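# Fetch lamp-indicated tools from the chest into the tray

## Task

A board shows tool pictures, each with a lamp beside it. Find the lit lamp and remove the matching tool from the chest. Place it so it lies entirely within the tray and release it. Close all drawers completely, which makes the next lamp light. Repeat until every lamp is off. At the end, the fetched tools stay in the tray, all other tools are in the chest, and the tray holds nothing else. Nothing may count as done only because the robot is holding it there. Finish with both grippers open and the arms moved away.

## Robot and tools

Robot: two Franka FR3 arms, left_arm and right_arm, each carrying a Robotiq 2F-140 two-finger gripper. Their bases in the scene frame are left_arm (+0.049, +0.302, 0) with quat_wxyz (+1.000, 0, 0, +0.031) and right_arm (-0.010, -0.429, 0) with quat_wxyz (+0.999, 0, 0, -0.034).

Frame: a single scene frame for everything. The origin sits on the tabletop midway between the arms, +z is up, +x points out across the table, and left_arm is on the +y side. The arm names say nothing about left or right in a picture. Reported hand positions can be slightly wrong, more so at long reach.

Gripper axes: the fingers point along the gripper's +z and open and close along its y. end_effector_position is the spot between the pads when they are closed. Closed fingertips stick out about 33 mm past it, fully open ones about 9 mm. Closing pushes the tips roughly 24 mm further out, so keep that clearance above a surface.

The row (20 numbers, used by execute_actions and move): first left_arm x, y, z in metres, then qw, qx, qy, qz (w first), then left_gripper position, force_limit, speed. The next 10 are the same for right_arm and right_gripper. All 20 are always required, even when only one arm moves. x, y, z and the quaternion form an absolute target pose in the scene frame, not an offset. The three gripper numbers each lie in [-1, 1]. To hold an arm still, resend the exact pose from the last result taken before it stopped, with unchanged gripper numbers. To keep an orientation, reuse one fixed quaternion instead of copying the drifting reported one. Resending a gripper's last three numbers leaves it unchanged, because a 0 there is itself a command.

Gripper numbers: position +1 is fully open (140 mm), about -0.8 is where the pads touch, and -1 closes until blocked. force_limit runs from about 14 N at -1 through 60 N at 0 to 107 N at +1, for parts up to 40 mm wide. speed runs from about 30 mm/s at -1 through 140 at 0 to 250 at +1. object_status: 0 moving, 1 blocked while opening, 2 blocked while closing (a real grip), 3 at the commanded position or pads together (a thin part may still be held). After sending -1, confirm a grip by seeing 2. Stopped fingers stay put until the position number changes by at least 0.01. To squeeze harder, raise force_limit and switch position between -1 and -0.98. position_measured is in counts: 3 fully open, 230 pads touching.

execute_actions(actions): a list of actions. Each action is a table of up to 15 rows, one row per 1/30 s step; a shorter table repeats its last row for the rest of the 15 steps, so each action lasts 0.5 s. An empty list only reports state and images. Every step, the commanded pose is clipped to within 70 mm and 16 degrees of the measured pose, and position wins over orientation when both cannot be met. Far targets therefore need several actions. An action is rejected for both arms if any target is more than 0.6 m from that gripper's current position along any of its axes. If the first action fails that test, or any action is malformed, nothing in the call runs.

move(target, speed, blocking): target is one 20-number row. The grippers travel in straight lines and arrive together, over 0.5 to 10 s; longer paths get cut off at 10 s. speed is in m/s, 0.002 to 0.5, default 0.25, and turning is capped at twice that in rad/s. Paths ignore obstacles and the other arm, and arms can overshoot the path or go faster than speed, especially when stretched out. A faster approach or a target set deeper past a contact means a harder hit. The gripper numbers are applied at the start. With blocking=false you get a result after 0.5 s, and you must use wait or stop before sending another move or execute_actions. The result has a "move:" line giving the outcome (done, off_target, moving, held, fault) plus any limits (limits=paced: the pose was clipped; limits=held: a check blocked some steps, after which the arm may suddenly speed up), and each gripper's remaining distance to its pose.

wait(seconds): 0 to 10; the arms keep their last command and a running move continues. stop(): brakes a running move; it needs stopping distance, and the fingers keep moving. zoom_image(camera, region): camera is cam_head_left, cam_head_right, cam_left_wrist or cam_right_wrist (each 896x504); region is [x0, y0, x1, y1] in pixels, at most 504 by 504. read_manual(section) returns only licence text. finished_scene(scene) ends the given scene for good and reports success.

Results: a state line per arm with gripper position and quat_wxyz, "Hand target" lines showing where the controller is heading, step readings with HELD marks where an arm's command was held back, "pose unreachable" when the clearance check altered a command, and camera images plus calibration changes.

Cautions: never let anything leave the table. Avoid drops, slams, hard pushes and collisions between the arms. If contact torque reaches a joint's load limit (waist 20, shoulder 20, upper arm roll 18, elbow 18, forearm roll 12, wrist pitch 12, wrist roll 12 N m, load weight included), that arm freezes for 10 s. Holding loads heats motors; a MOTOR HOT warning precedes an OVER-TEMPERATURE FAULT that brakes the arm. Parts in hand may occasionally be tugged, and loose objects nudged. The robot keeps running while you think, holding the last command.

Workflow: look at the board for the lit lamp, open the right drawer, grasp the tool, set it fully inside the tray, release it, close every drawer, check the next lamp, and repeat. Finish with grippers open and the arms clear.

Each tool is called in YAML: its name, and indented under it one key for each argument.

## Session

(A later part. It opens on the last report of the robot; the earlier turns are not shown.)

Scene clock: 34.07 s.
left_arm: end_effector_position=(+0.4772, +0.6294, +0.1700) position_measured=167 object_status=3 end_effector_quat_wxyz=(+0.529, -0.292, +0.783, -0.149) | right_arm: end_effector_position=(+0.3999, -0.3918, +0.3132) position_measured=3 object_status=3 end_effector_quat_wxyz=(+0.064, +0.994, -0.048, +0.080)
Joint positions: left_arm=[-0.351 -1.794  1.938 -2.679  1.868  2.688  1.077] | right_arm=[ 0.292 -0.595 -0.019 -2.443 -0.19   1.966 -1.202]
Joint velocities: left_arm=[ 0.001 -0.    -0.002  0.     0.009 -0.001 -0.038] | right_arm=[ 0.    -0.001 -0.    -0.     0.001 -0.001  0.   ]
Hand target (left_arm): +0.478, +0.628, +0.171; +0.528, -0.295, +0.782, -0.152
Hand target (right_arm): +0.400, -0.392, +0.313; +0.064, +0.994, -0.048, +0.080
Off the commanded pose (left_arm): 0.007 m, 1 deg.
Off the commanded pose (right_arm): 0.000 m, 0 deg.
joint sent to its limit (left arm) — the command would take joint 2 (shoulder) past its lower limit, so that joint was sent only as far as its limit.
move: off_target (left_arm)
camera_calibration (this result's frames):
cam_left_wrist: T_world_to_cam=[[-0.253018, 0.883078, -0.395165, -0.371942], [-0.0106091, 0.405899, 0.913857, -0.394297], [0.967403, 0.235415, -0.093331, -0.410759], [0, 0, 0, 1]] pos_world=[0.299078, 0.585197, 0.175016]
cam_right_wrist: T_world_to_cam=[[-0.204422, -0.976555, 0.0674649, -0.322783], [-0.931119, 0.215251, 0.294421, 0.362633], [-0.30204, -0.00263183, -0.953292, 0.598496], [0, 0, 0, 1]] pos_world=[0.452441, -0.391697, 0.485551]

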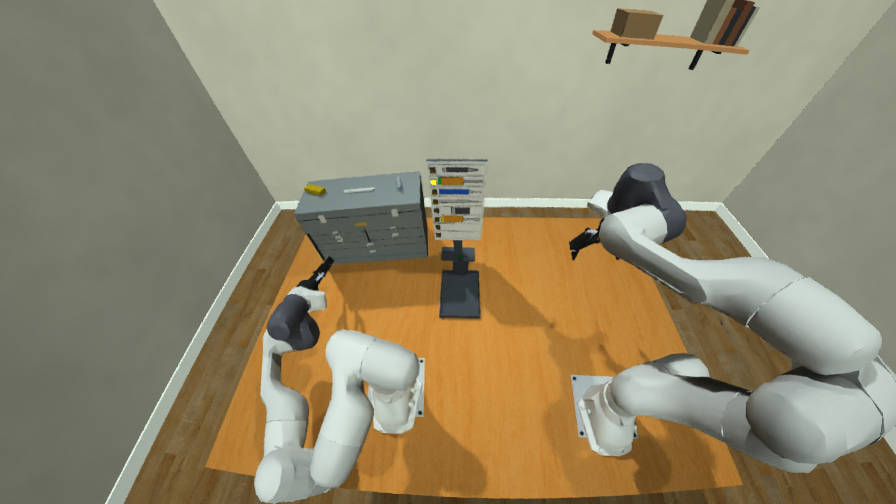

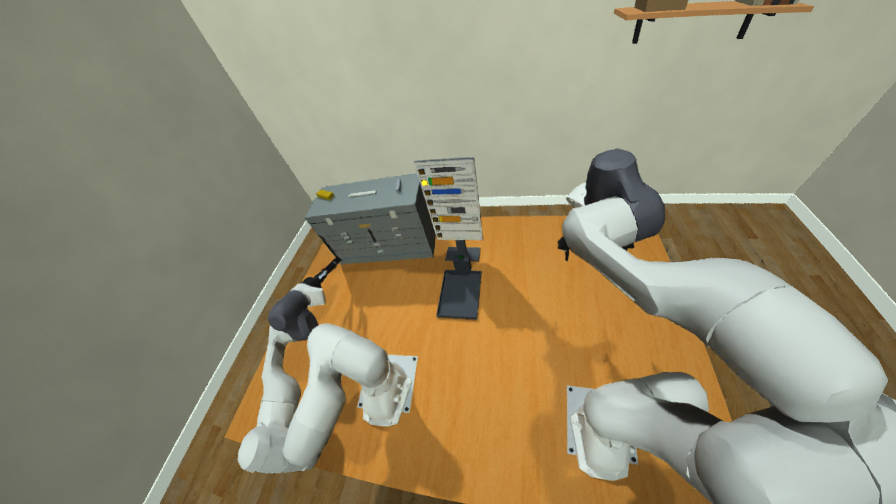

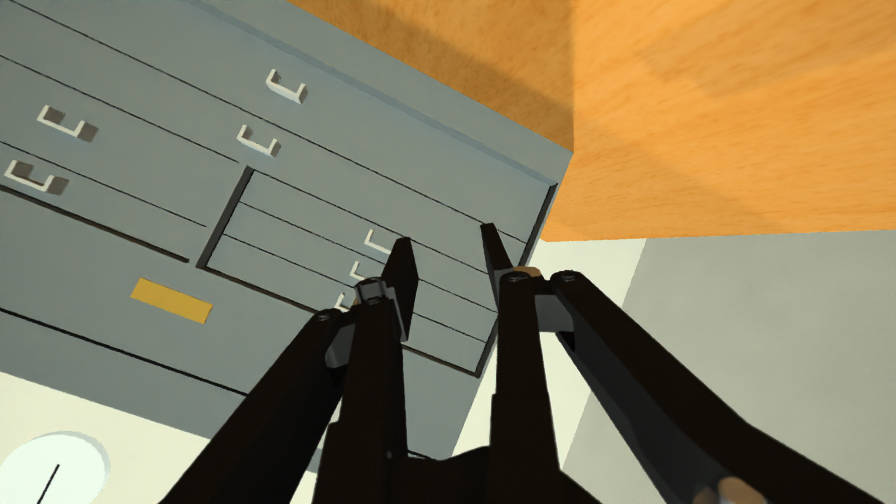

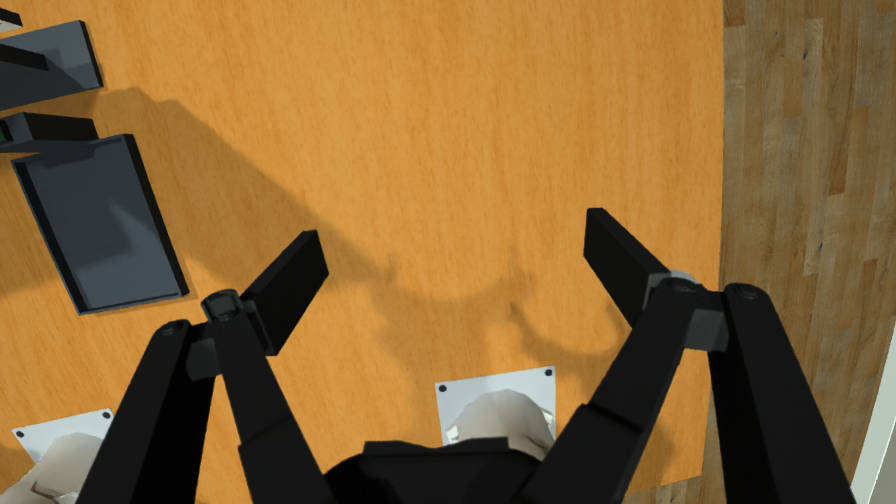

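move:
  target: [0.48,0.343,0.241,0.519,-0.519,0.481,-0.481,-0.3,0,0,0.4,-0.392,0.313,0.064,0.994,-0.048,0.08,1,0,0]

Scene clock: 36.50 s.
left_arm: end_effector_position=(+0.4731, +0.3728, +0.2308) position_measured=167 object_status=3 end_effector_quat_wxyz=(+0.522, -0.453, +0.567, -0.448) | right_arm: end_effector_position=(+0.3999, -0.3918, +0.3132) position_measured=3 object_status=3 end_effector_quat_wxyz=(+0.064, +0.994, -0.048, +0.080)
Joint positions: left_arm=[-0.099 -1.794  2.787 -3.044  2.619  2.954  0.36 ] | right_arm=[ 0.292 -0.595 -0.019 -2.443 -0.19   1.966 -1.202]
Joint velocities: left_arm=[ 0.001 -0.     0.    -0.001  0.001 -0.     0.   ] | right_arm=[ 0.001  0.001  0.001  0.     0.001 -0.002 -0.001]
Hand target (left_arm): +0.473, +0.374, +0.230; +0.522, -0.453, +0.567, -0.447
Hand target (right_arm): +0.400, -0.392, +0.313; +0.064, +0.994, -0.048, +0.080
Off the commanded pose (left_arm): 0.032 m, 13 deg.
Off the commanded pose (right_arm): 0.000 m, 0 deg.
move: held (left_arm); limits=held; held on 11 of 70 steps (left_arm), including the last (left_arm)
pose unreachable (left arm): on one or more control steps of this call, first in action 0 (counted from 0), this arm could not follow its commanded pose, so it was not sent that pose on those steps. On the call's last step it was still not sent that pose. It may still have moved: this result reports where it is.
cause: the commanded pose would bring two parts of the arm too close to each other (joints 2 (shoulder) to 6 (wrist pitch) lie between them).
camera_calibration (this result's frames):
cam_left_wrist: T_world_to_cam=[[-0.0461912, 0.363369, -0.9305, 0.097101], [-0.292497, 0.885747, 0.360413, -0.263458], [0.95515, 0.288816, 0.0653705, -0.391458], [0, 0, 0, 1]] pos_world=[0.301326, 0.311133, 0.210896]
cam_right_wrist: T_world_to_cam=[[-0.204422, -0.976555, 0.0674649, -0.322783], [-0.931119, 0.215251, 0.294421, 0.362633], [-0.30204, -0.00263181, -0.953292, 0.598496], [0, 0, 0, 1]] pos_world=[0.452441, -0.391697, 0.485551]

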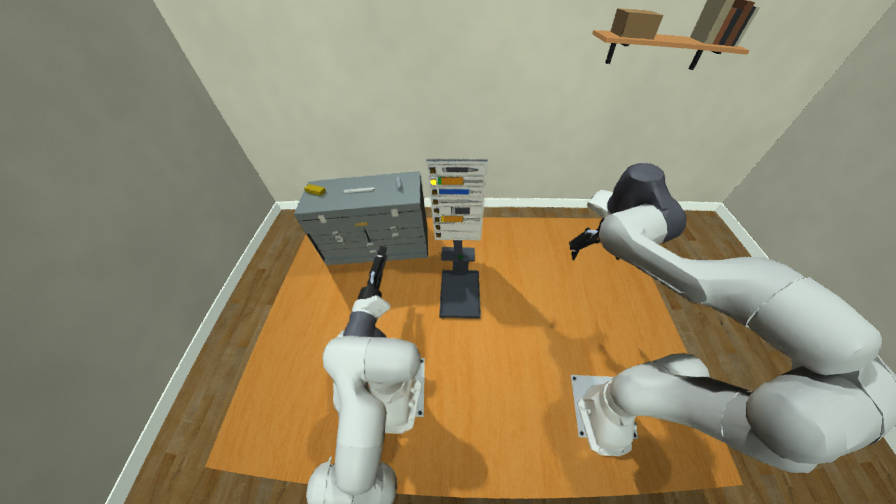

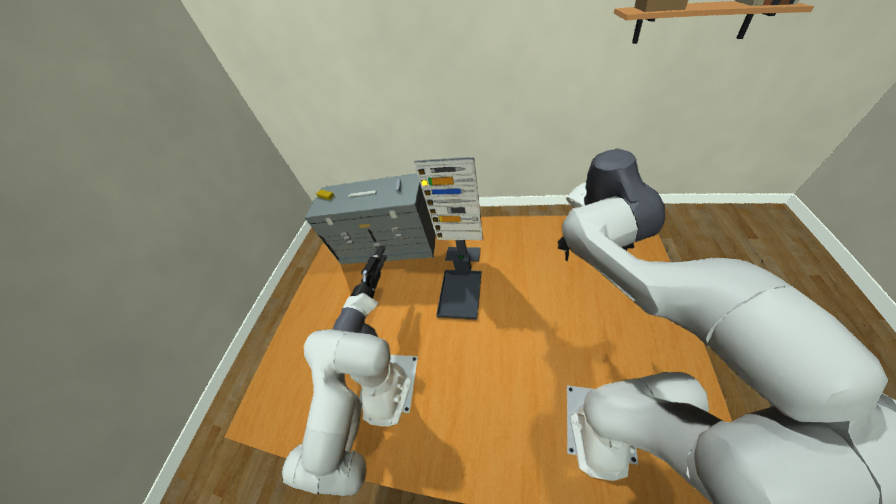

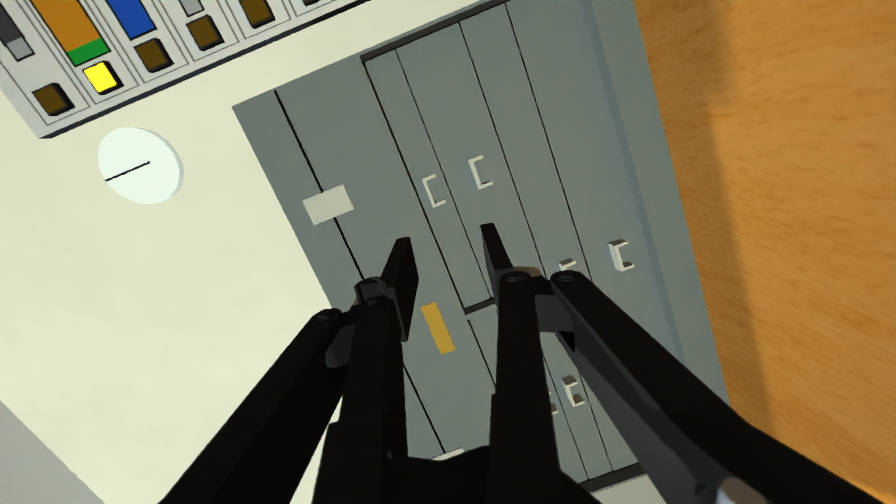

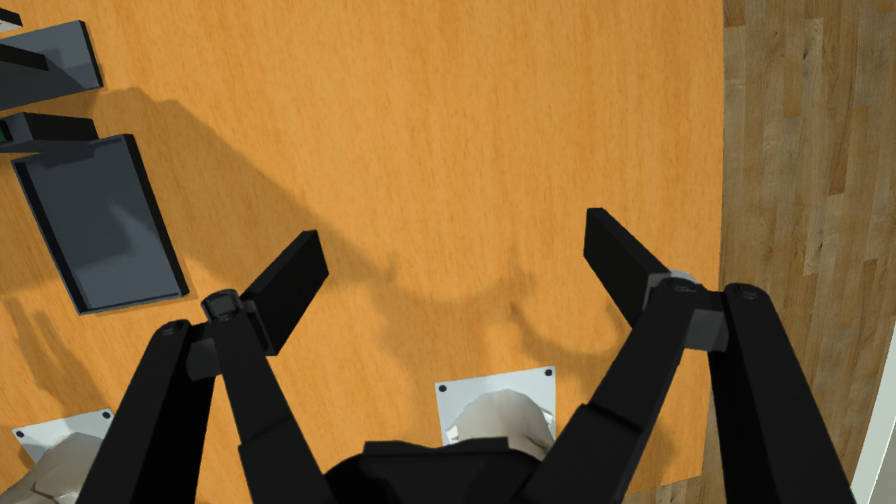

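move:
  target: [0.3,0.7,0.5,0,1,0,0,-0.3,0,0,0.4,-0.392,0.313,0.064,0.994,-0.048,0.08,1,0,0]

Scene clock: 41.30 s.
left_arm: end_effector_position=(+0.4659, +0.3927, +0.2408) position_measured=167 object_status=3 end_effector_quat_wxyz=(+0.540, -0.457, +0.558, -0.434) | right_arm: end_effector_position=(+0.3999, -0.3918, +0.3132) position_measured=3 object_status=3 end_effector_quat_wxyz=(+0.064, +0.994, -0.048, +0.080)
Joint positions: left_arm=[-0.089 -1.769  2.7   -3.045  2.667  2.991  0.247] | right_arm=[ 0.292 -0.595 -0.019 -2.443 -0.19   1.966 -1.202]
Joint velocities: left_arm=[-0.001 -0.     0.001  0.001 -0.002 -0.     0.001] | right_arm=[ 0.001 -0.001  0.002 -0.     0.001  0.001 -0.   ]
Hand target (left_arm): +0.466, +0.392, +0.241; +0.540, -0.457, +0.558, -0.435
Hand target (right_arm): +0.400, -0.392, +0.313; +0.064, +0.994, -0.048, +0.080
Off the commanded pose (left_arm): 0.435 m, 126 deg; position and orientation clipped at the last step of the last action.
Off the commanded pose (right_arm): 0.000 m, 0 deg.
move: held (left_arm); limits=paced,held; held on 129 of 142 steps (left_arm), including the last (left_arm)
pose unreachable (left arm): on one or more control steps of this call, first in action 0 (counted from 0), this arm could not follow its commanded pose, so it was not sent that pose on those steps. On the call's last step it was still not sent that pose. It may still have moved: this result reports where it is.
cause: the commanded pose would bring two parts of the arm too close to each other (joints 3 (upper arm roll) to 6 (wrist pitch) lie between them).
camera_calibration (this result's frames):
cam_left_wrist: T_world_to_cam=[[-0.0494116, 0.379432, -0.923899, 0.0924926], [-0.335513, 0.86497, 0.373174, -0.261679], [0.940739, 0.328419, 0.0845647, -0.404421], [0, 0, 0, 1]] pos_world=[0.297228, 0.324069, 0.217305]
cam_right_wrist: T_world_to_cam=[[-0.204422, -0.976555, 0.0674649, -0.322783], [-0.931119, 0.21525, 0.294421, 0.362633], [-0.30204, -0.00263188, -0.953291, 0.598496], [0, 0, 0, 1]] pos_world=[0.452441, -0.391697, 0.485551]

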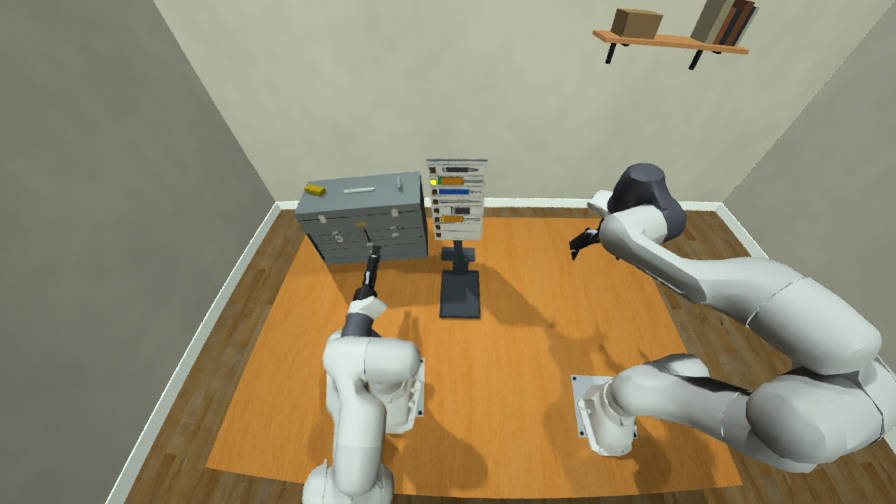

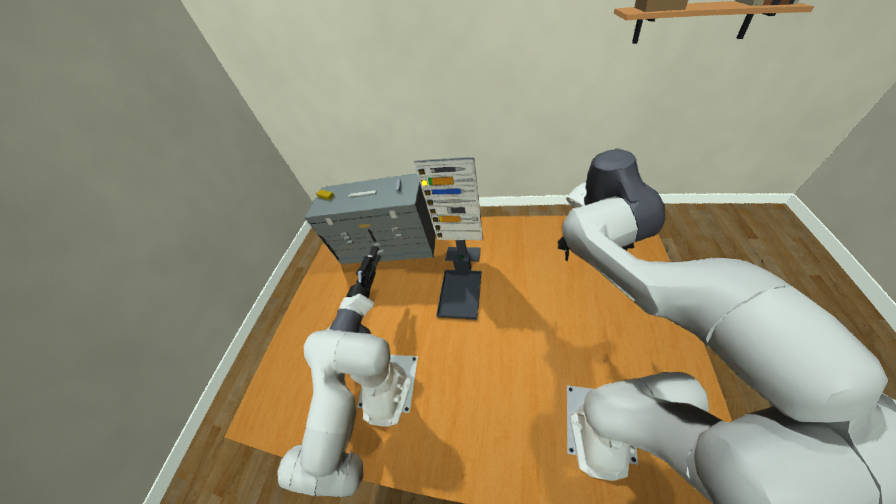

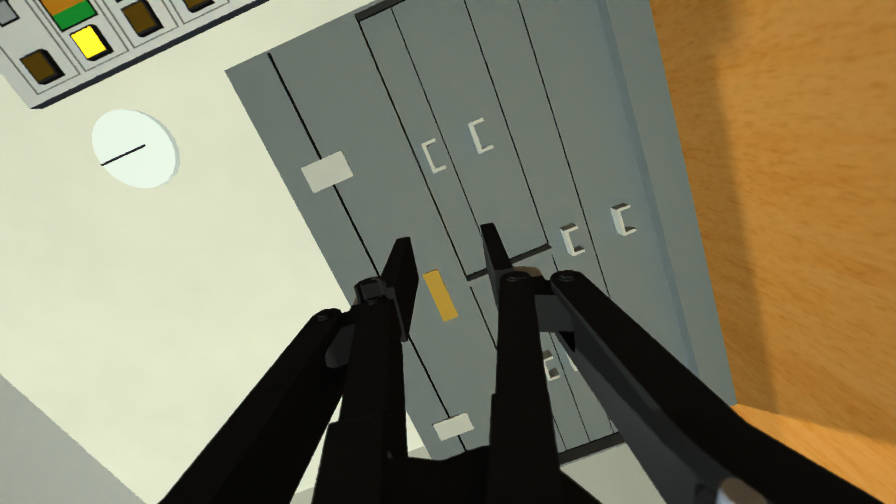

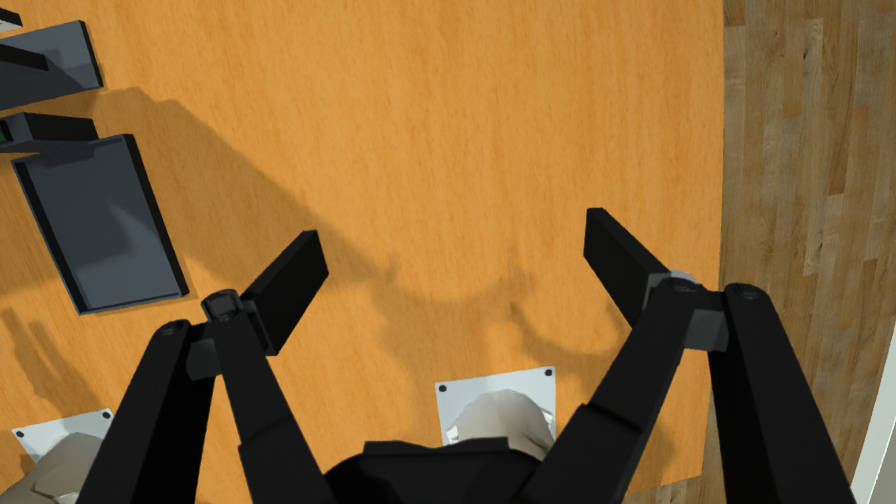

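Retrace keeping orientation first.

move:
  target: [0.45,0.66,0.25,0.522,-0.292,0.785,-0.158,-0.3,0,0,0.4,-0.392,0.313,0.064,0.994,-0.048,0.08,1,0,0]

move:
  target: [0.3,0.75,0.55,0.522,-0.292,0.785,-0.158,-0.3,0,0,0.4,-0.392,0.313,0.064,0.994,-0.048,0.08,1,0,0]

move:
  target: [0.4,0.5,0.55,0,1,0,0,-0.3,0,0,0.4,-0.392,0.313,0.064,0.994,-0.048,0.08,1,0,0]

Scene clock: 43.33 s.
left_arm: end_effector_position=(+0.4659, +0.3931, +0.2410) position_measured=167 object_status=3 end_effector_quat_wxyz=(+0.540, -0.457, +0.558, -0.434) | right_arm: end_effector_position=(+0.3999, -0.3918, +0.3132) position_measured=3 object_status=3 end_effector_quat_wxyz=(+0.064, +0.994, -0.048, +0.080)
Joint positions: left_arm=[-0.089 -1.769  2.698 -3.045  2.666  2.991  0.247] | right_arm=[ 0.292 -0.595 -0.019 -2.443 -0.19   1.966 -1.202]
Joint velocities: left_arm=[ 0.001  0.     0.001 -0.001 -0.     0.    -0.   ] | right_arm=[ 0.     0.    -0.001  0.001 -0.001  0.    -0.   ]
Hand target (left_arm): +0.466, +0.393, +0.241; +0.540, -0.457, +0.558, -0.434
Hand target (right_arm): +0.400, -0.392, +0.313; +0.064, +0.994, -0.048, +0.080
Off the commanded pose (left_arm): 0.268 m, 45 deg; position and orientation clipped at the last step of the last action.
Off the commanded pose (right_arm): 0.000 m, 0 deg.
move: held (left_arm); limits=paced,held; held on 54 of 57 steps (left_arm), including the last (left_arm)
pose unreachable (left arm): on one or more control steps of this call, first in action 0 (counted from 0), this arm could not follow its commanded pose, so it was not sent that pose on those steps. On the call's last step it was still not sent that pose. It may still have moved: this result reports where it is.
cause: the commanded pose would bring two parts of the arm too close to each other (joints 3 (upper arm roll) to 6 (wrist pitch) lie between them).
camera_calibration (this result's frames):
cam_left_wrist: T_world_to_cam=[[-0.0494827, 0.380751, -0.923353, 0.0919215], [-0.335851, 0.864308, 0.374401, -0.262019], [0.940615, 0.328635, 0.085107, -0.404704], [0, 0, 0, 1]] pos_world=[0.297219, 0.324466, 0.217419]
cam_right_wrist: T_world_to_cam=[[-0.204422, -0.976555, 0.0674648, -0.322783], [-0.931119, 0.215251, 0.294421, 0.362633], [-0.30204, -0.00263171, -0.953292, 0.598496], [0, 0, 0, 1]] pos_world=[0.452441, -0.391697, 0.485551]

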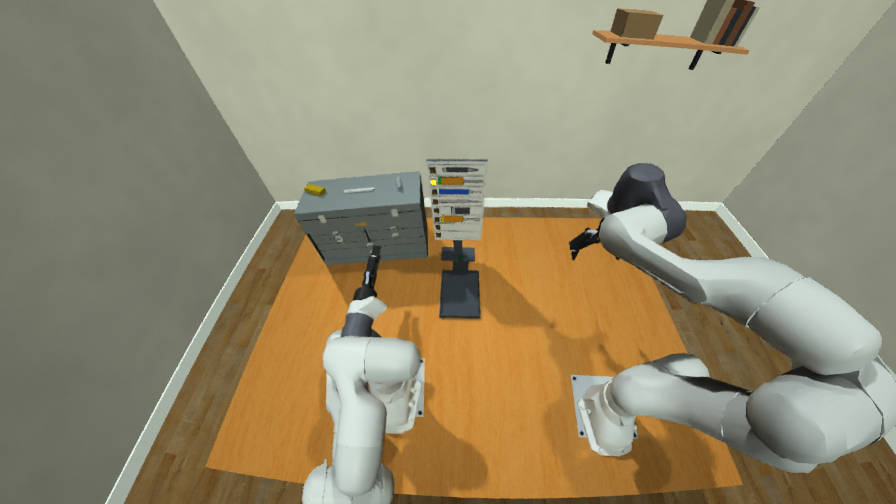

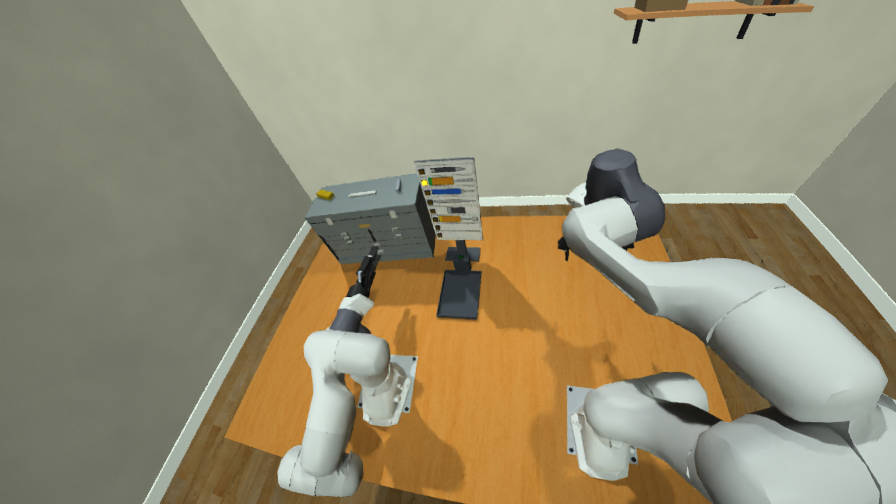

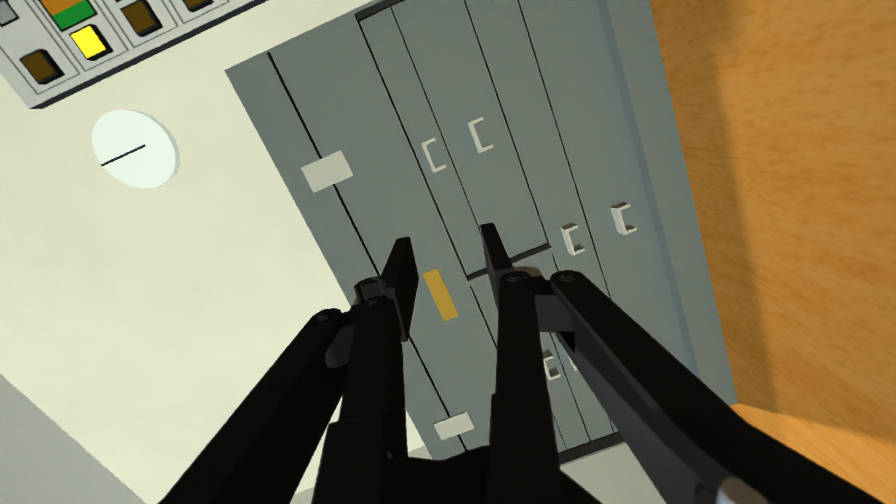

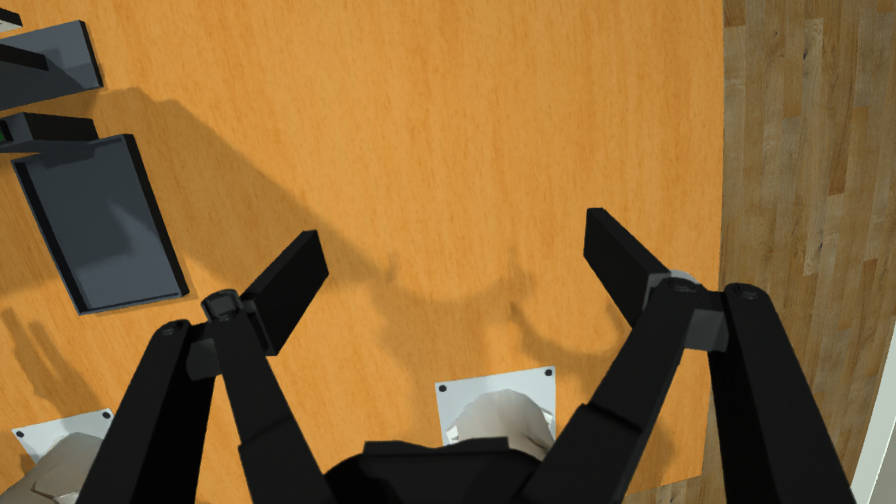

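Scene clock: 45.67 s.
left_arm: end_effector_position=(+0.4659, +0.3931, +0.2410) position_measured=167 object_status=3 end_effector_quat_wxyz=(+0.540, -0.457, +0.558, -0.434) | right_arm: end_effector_position=(+0.3999, -0.3918, +0.3132) position_measured=3 object_status=3 end_effector_quat_wxyz=(+0.064, +0.994, -0.048, +0.080)
Joint positions: left_arm=[-0.089 -1.769  2.698 -3.045  2.666  2.991  0.247] | right_arm=[ 0.292 -0.595 -0.019 -2.443 -0.19   1.966 -1.202]
Joint velocities: left_arm=[ 0.001  0.    -0.001 -0.     0.001 -0.001 -0.001] | right_arm=[ 0.002 -0.    -0.     0.    -0.     0.     0.001]
Hand target (left_arm): +0.466, +0.393, +0.241; +0.540, -0.457, +0.558, -0.434
Hand target (right_arm): +0.400, -0.392, +0.313; +0.064, +0.994, -0.048, +0.080
Off the commanded pose (left_arm): 0.500 m, 45 deg; position and orientation clipped at the last step of the last action.
Off the commanded pose (right_arm): 0.000 m, 0 deg.
move: held (left_arm); limits=paced,held; held on 69 of 70 steps (left_arm), including the last (left_arm)
pose unreachable (left arm): on one or more control steps of this call, first in action 0 (counted from 0), this arm could not follow its commanded pose, so it was not sent that pose on those steps. On the call's last step it was still not sent that pose. It may still have moved: this result reports where it is.
cause: the commanded pose would bring two parts of the arm too close to each other (joints 3 (upper arm roll) to 6 (wrist pitch) lie between them).
camera_calibration (this result's frames):
cam_left_wrist: T_world_to_cam=[[-0.0494839, 0.380767, -0.923346, 0.0919141], [-0.335854, 0.8643, 0.374417, -0.262022], [0.940613, 0.328637, 0.0851133, -0.404706], [0, 0, 0, 1]] pos_world=[0.297219, 0.324469, 0.21742]
cam_right_wrist: T_world_to_cam=[[-0.204422, -0.976555, 0.0674648, -0.322783], [-0.931119, 0.215251, 0.294421, 0.362633], [-0.30204, -0.00263166, -0.953292, 0.598496], [0, 0, 0, 1]] pos_world=[0.452441, -0.391697, 0.485551]

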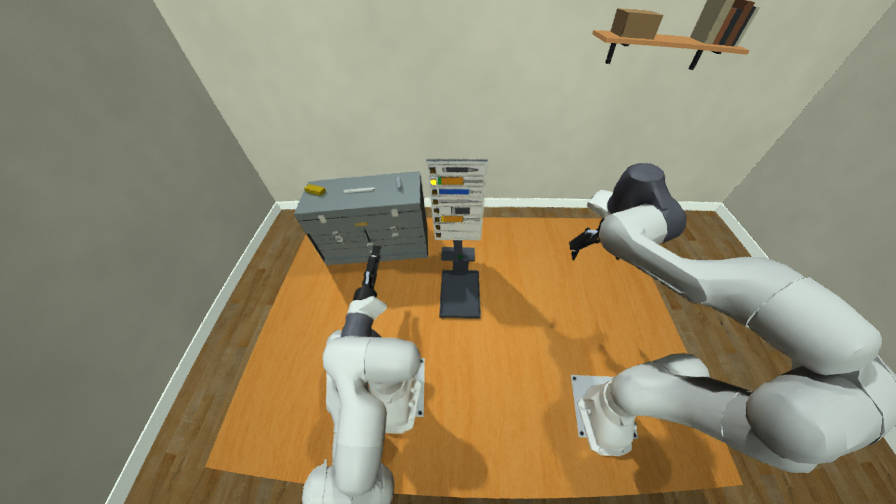

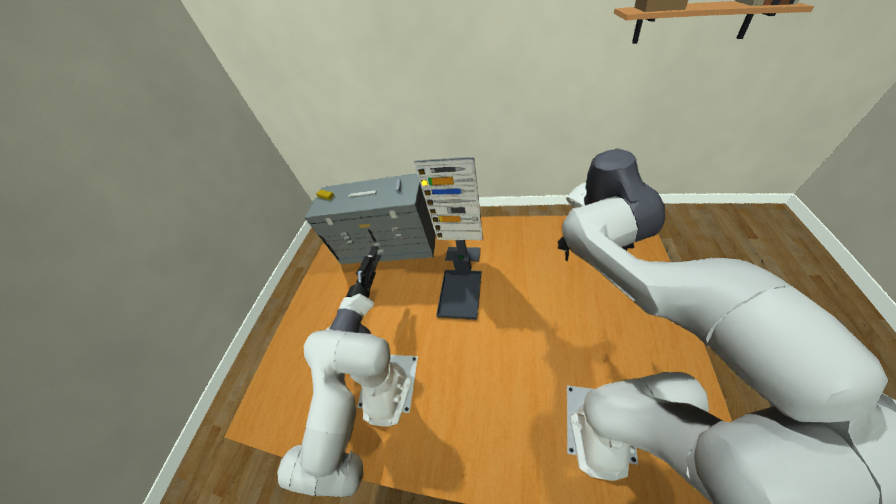

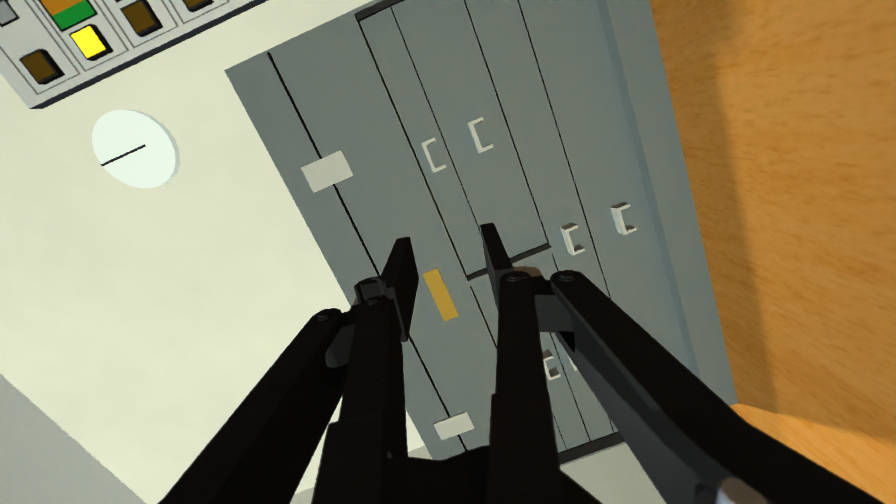

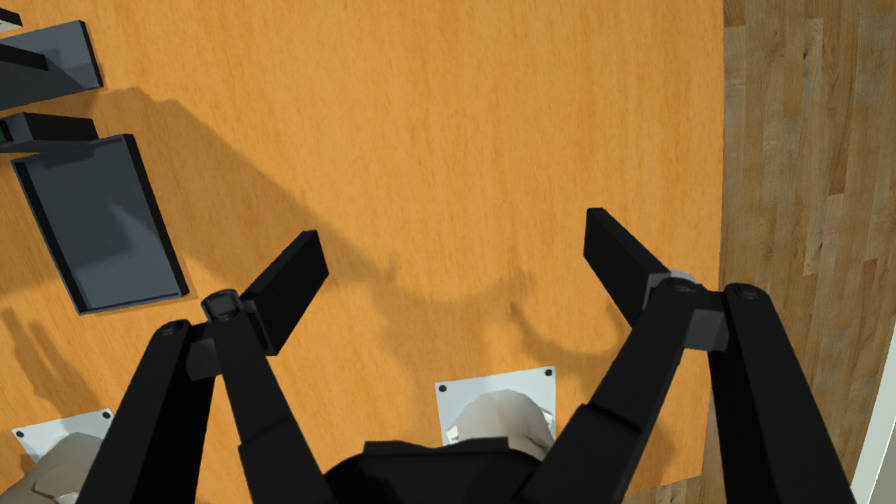

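Scene clock: 50.37 s.
left_arm: end_effector_position=(+0.4657, +0.3944, +0.2421) position_measured=167 object_status=3 end_effector_quat_wxyz=(+0.544, -0.454, +0.560, -0.429) | right_arm: end_effector_position=(+0.3999, -0.3918, +0.3132) position_measured=3 object_status=3 end_effector_quat_wxyz=(+0.064, +0.994, -0.048, +0.080)
Joint positions: left_arm=[-0.089 -1.768  2.685 -3.045  2.679  2.991  0.235] | right_arm=[ 0.292 -0.595 -0.019 -2.443 -0.19   1.966 -1.202]
Joint velocities: left_arm=[-0.001 -0.     0.001 -0.    -0.001  0.001  0.001] | right_arm=[-0.     0.001 -0.001 -0.001 -0.     0.001 -0.002]
Hand target (left_arm): +0.466, +0.394, +0.242; +0.544, -0.455, +0.559, -0.430
Hand target (right_arm): +0.400, -0.392, +0.313; +0.064, +0.994, -0.048, +0.080
Off the commanded pose (left_arm): 0.332 m, 126 deg; position and orientation clipped at the last step of the last action.
Off the commanded pose (right_arm): 0.000 m, 0 deg.
move: held (left_arm); limits=paced,held; held on 138 of 141 steps (left_arm), including the last (left_arm)
pose unreachable (left arm): on one or more control steps of this call, first in action 0 (counted from 0), this arm could not follow its commanded pose, so it was not sent that pose on those steps. On the call's last step it was still not sent that pose. It may still have moved: this result reports where it is.
cause: the commanded pose would bring two parts of the arm too close to each other (joints 3 (upper arm roll) to 6 (wrist pitch) lie between them).
camera_calibration (this result's frames):
cam_left_wrist: T_world_to_cam=[[-0.051224, 0.392437, -0.918351, 0.0873728], [-0.338892, 0.858166, 0.385621, -0.262509], [0.93943, 0.330975, 0.0890352, -0.406375], [0, 0, 0, 1]] pos_world=[0.297274, 0.325488, 0.217649]
cam_right_wrist: T_world_to_cam=[[-0.204422, -0.976555, 0.0674649, -0.322783], [-0.931119, 0.215251, 0.294421, 0.362633], [-0.30204, -0.00263184, -0.953292, 0.598496], [0, 0, 0, 1]] pos_world=[0.452441, -0.391697, 0.485551]

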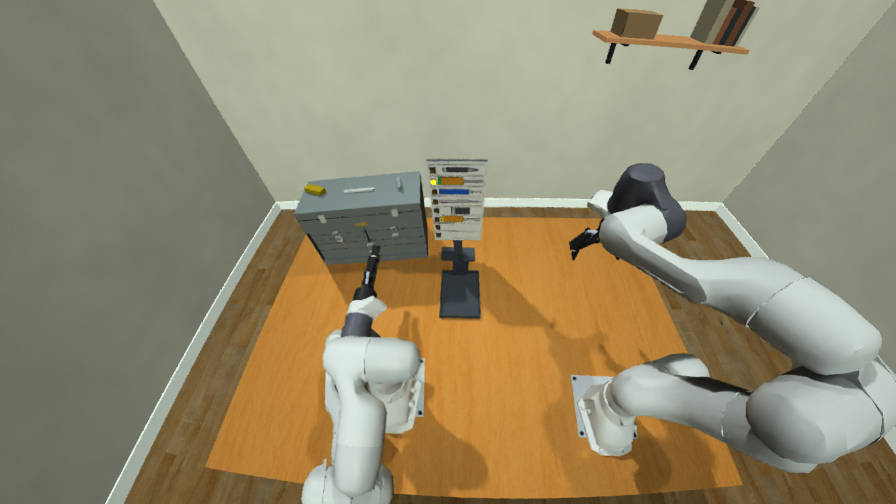

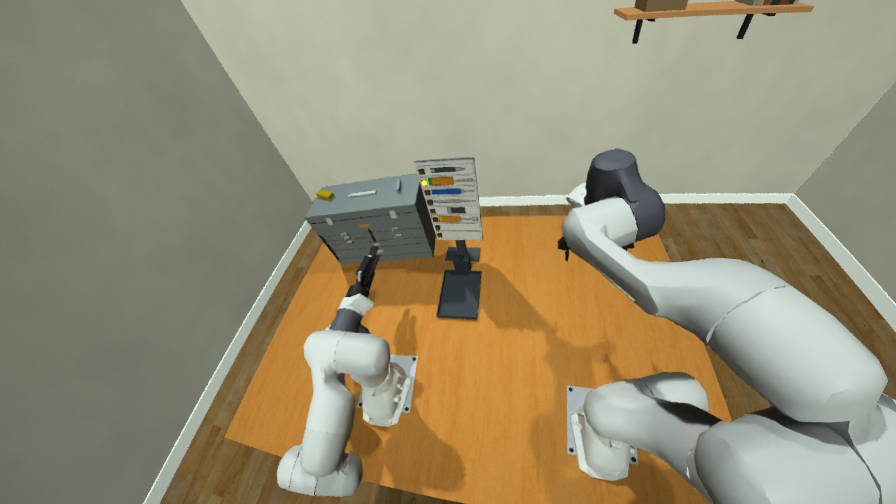

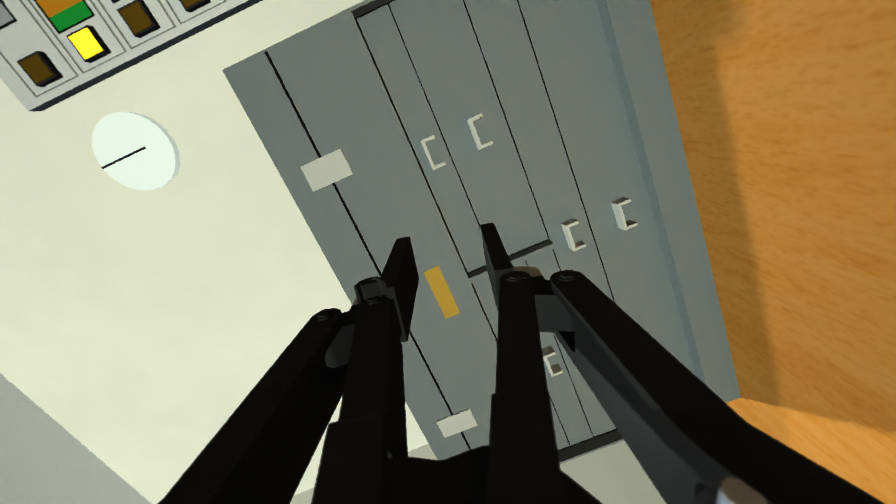

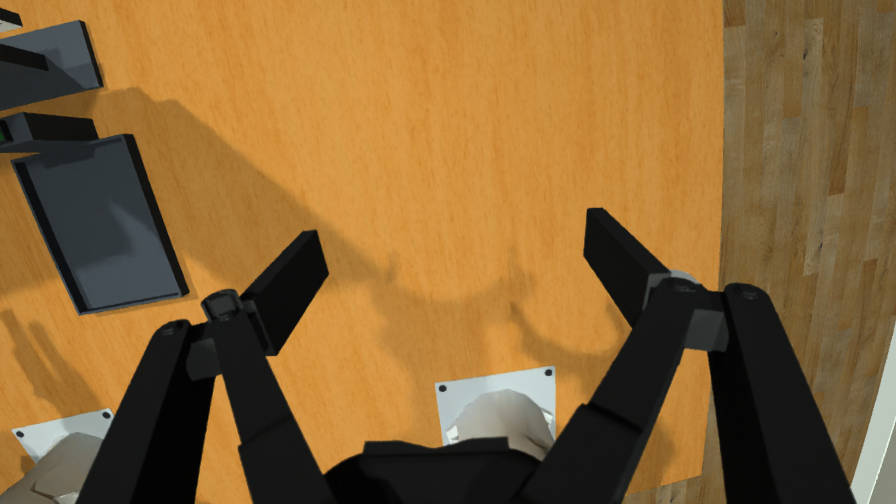

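move:
  target: [0.53,0.42,0.16,0.544,-0.454,0.56,-0.429,-0.3,0,0,0.4,-0.392,0.313,0.064,0.994,-0.048,0.08,1,0,0]

Scene clock: 52.70 s.
left_arm: end_effector_position=(+0.5301, +0.4136, +0.1564) position_measured=167 object_status=3 end_effector_quat_wxyz=(+0.475, -0.439, +0.622, -0.441) | right_arm: end_effector_position=(+0.3999, -0.3918, +0.3132) position_measured=3 object_status=3 end_effector_quat_wxyz=(+0.064, +0.994, -0.048, +0.080)
Joint positions: left_arm=[-0.605 -1.794  2.243 -2.683  2.805  3.036 -0.332] | right_arm=[ 0.292 -0.595 -0.019 -2.443 -0.19   1.966 -1.202]
Joint velocities: left_arm=[ 0.001  0.001 -0.    -0.002  0.    -0.008 -0.03 ] | right_arm=[-0.001 -0.001 -0.002 -0.     0.     0.    -0.001]
Hand target (left_arm): +0.530, +0.415, +0.158; +0.474, -0.443, +0.619, -0.442
Hand target (right_arm): +0.400, -0.392, +0.313; +0.064, +0.994, -0.048, +0.080
Off the commanded pose (left_arm): 0.007 m, 11 deg.
Off the commanded pose (right_arm): 0.000 m, 0 deg.
joint sent to its limit (left arm) — the command would take joint 2 (shoulder) past its lower limit and joint 5 (forearm roll) past its upper limit, so those joints were sent only as far as their limits.
move: off_target (left_arm)
camera_calibration (this result's frames):
cam_left_wrist: T_world_to_cam=[[-0.104867, 0.398846, -0.911002, 0.0290455], [-0.161468, 0.897069, 0.411333, -0.338295], [0.98129, 0.190233, -0.0296722, -0.410985], [0, 0, 0, 1]] pos_world=[0.351717, 0.370073, 0.153418]
cam_right_wrist: T_world_to_cam=[[-0.204422, -0.976555, 0.0674648, -0.322783], [-0.931119, 0.215251, 0.294421, 0.362633], [-0.30204, -0.00263172, -0.953292, 0.598496], [0, 0, 0, 1]] pos_world=[0.452441, -0.391697, 0.485551]

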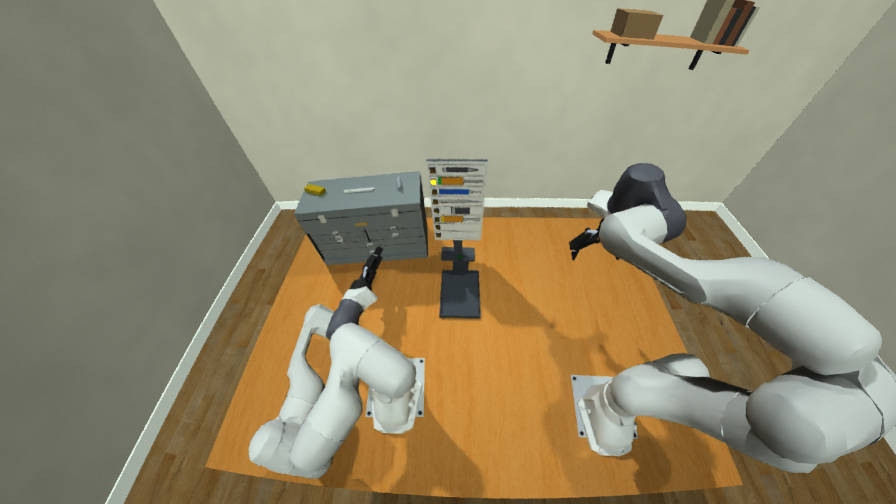

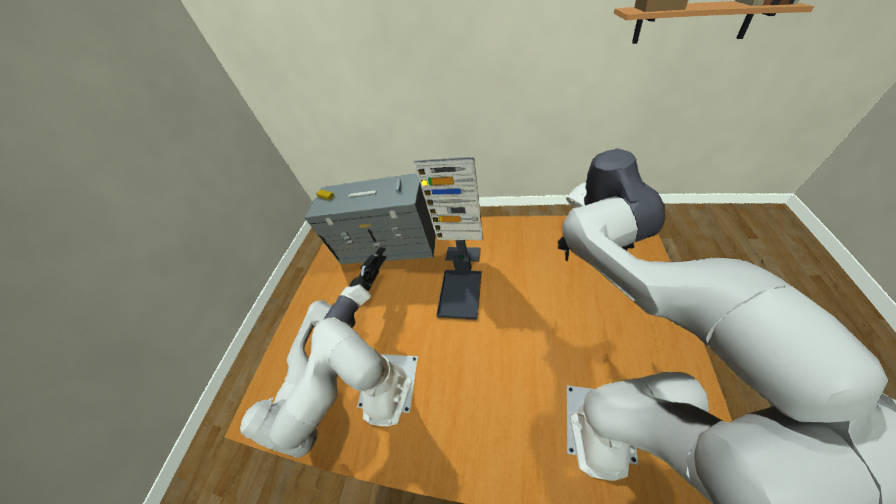

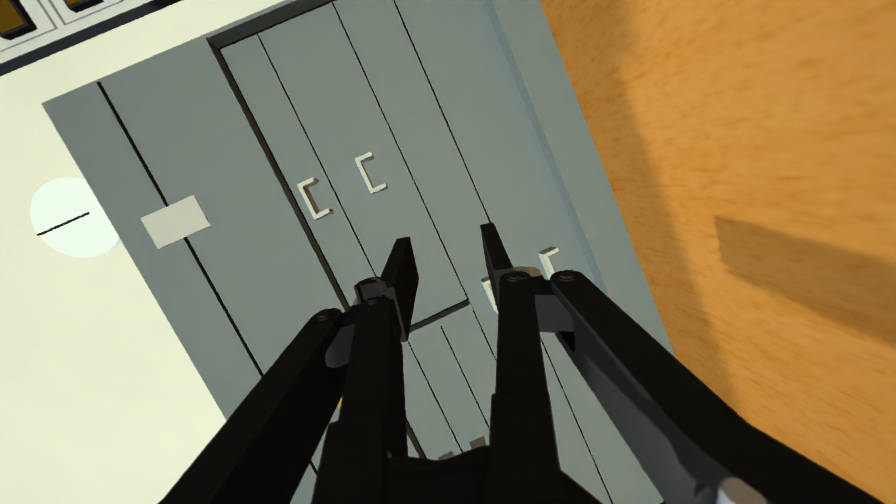

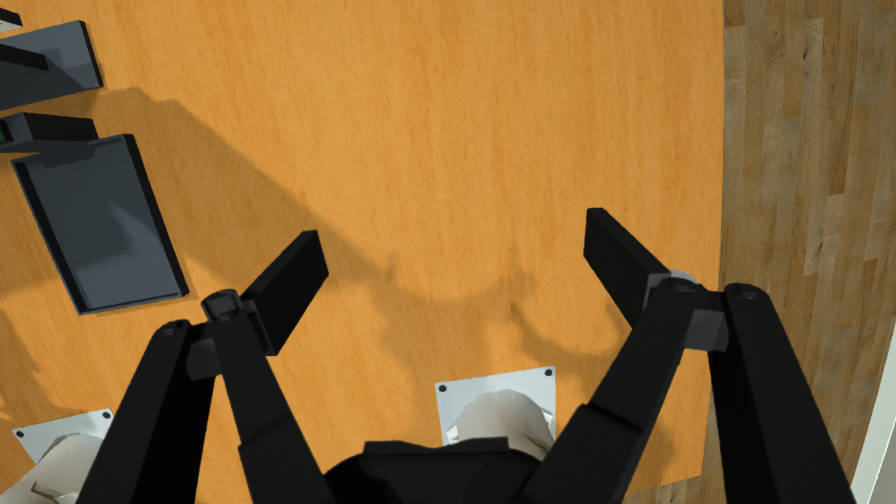

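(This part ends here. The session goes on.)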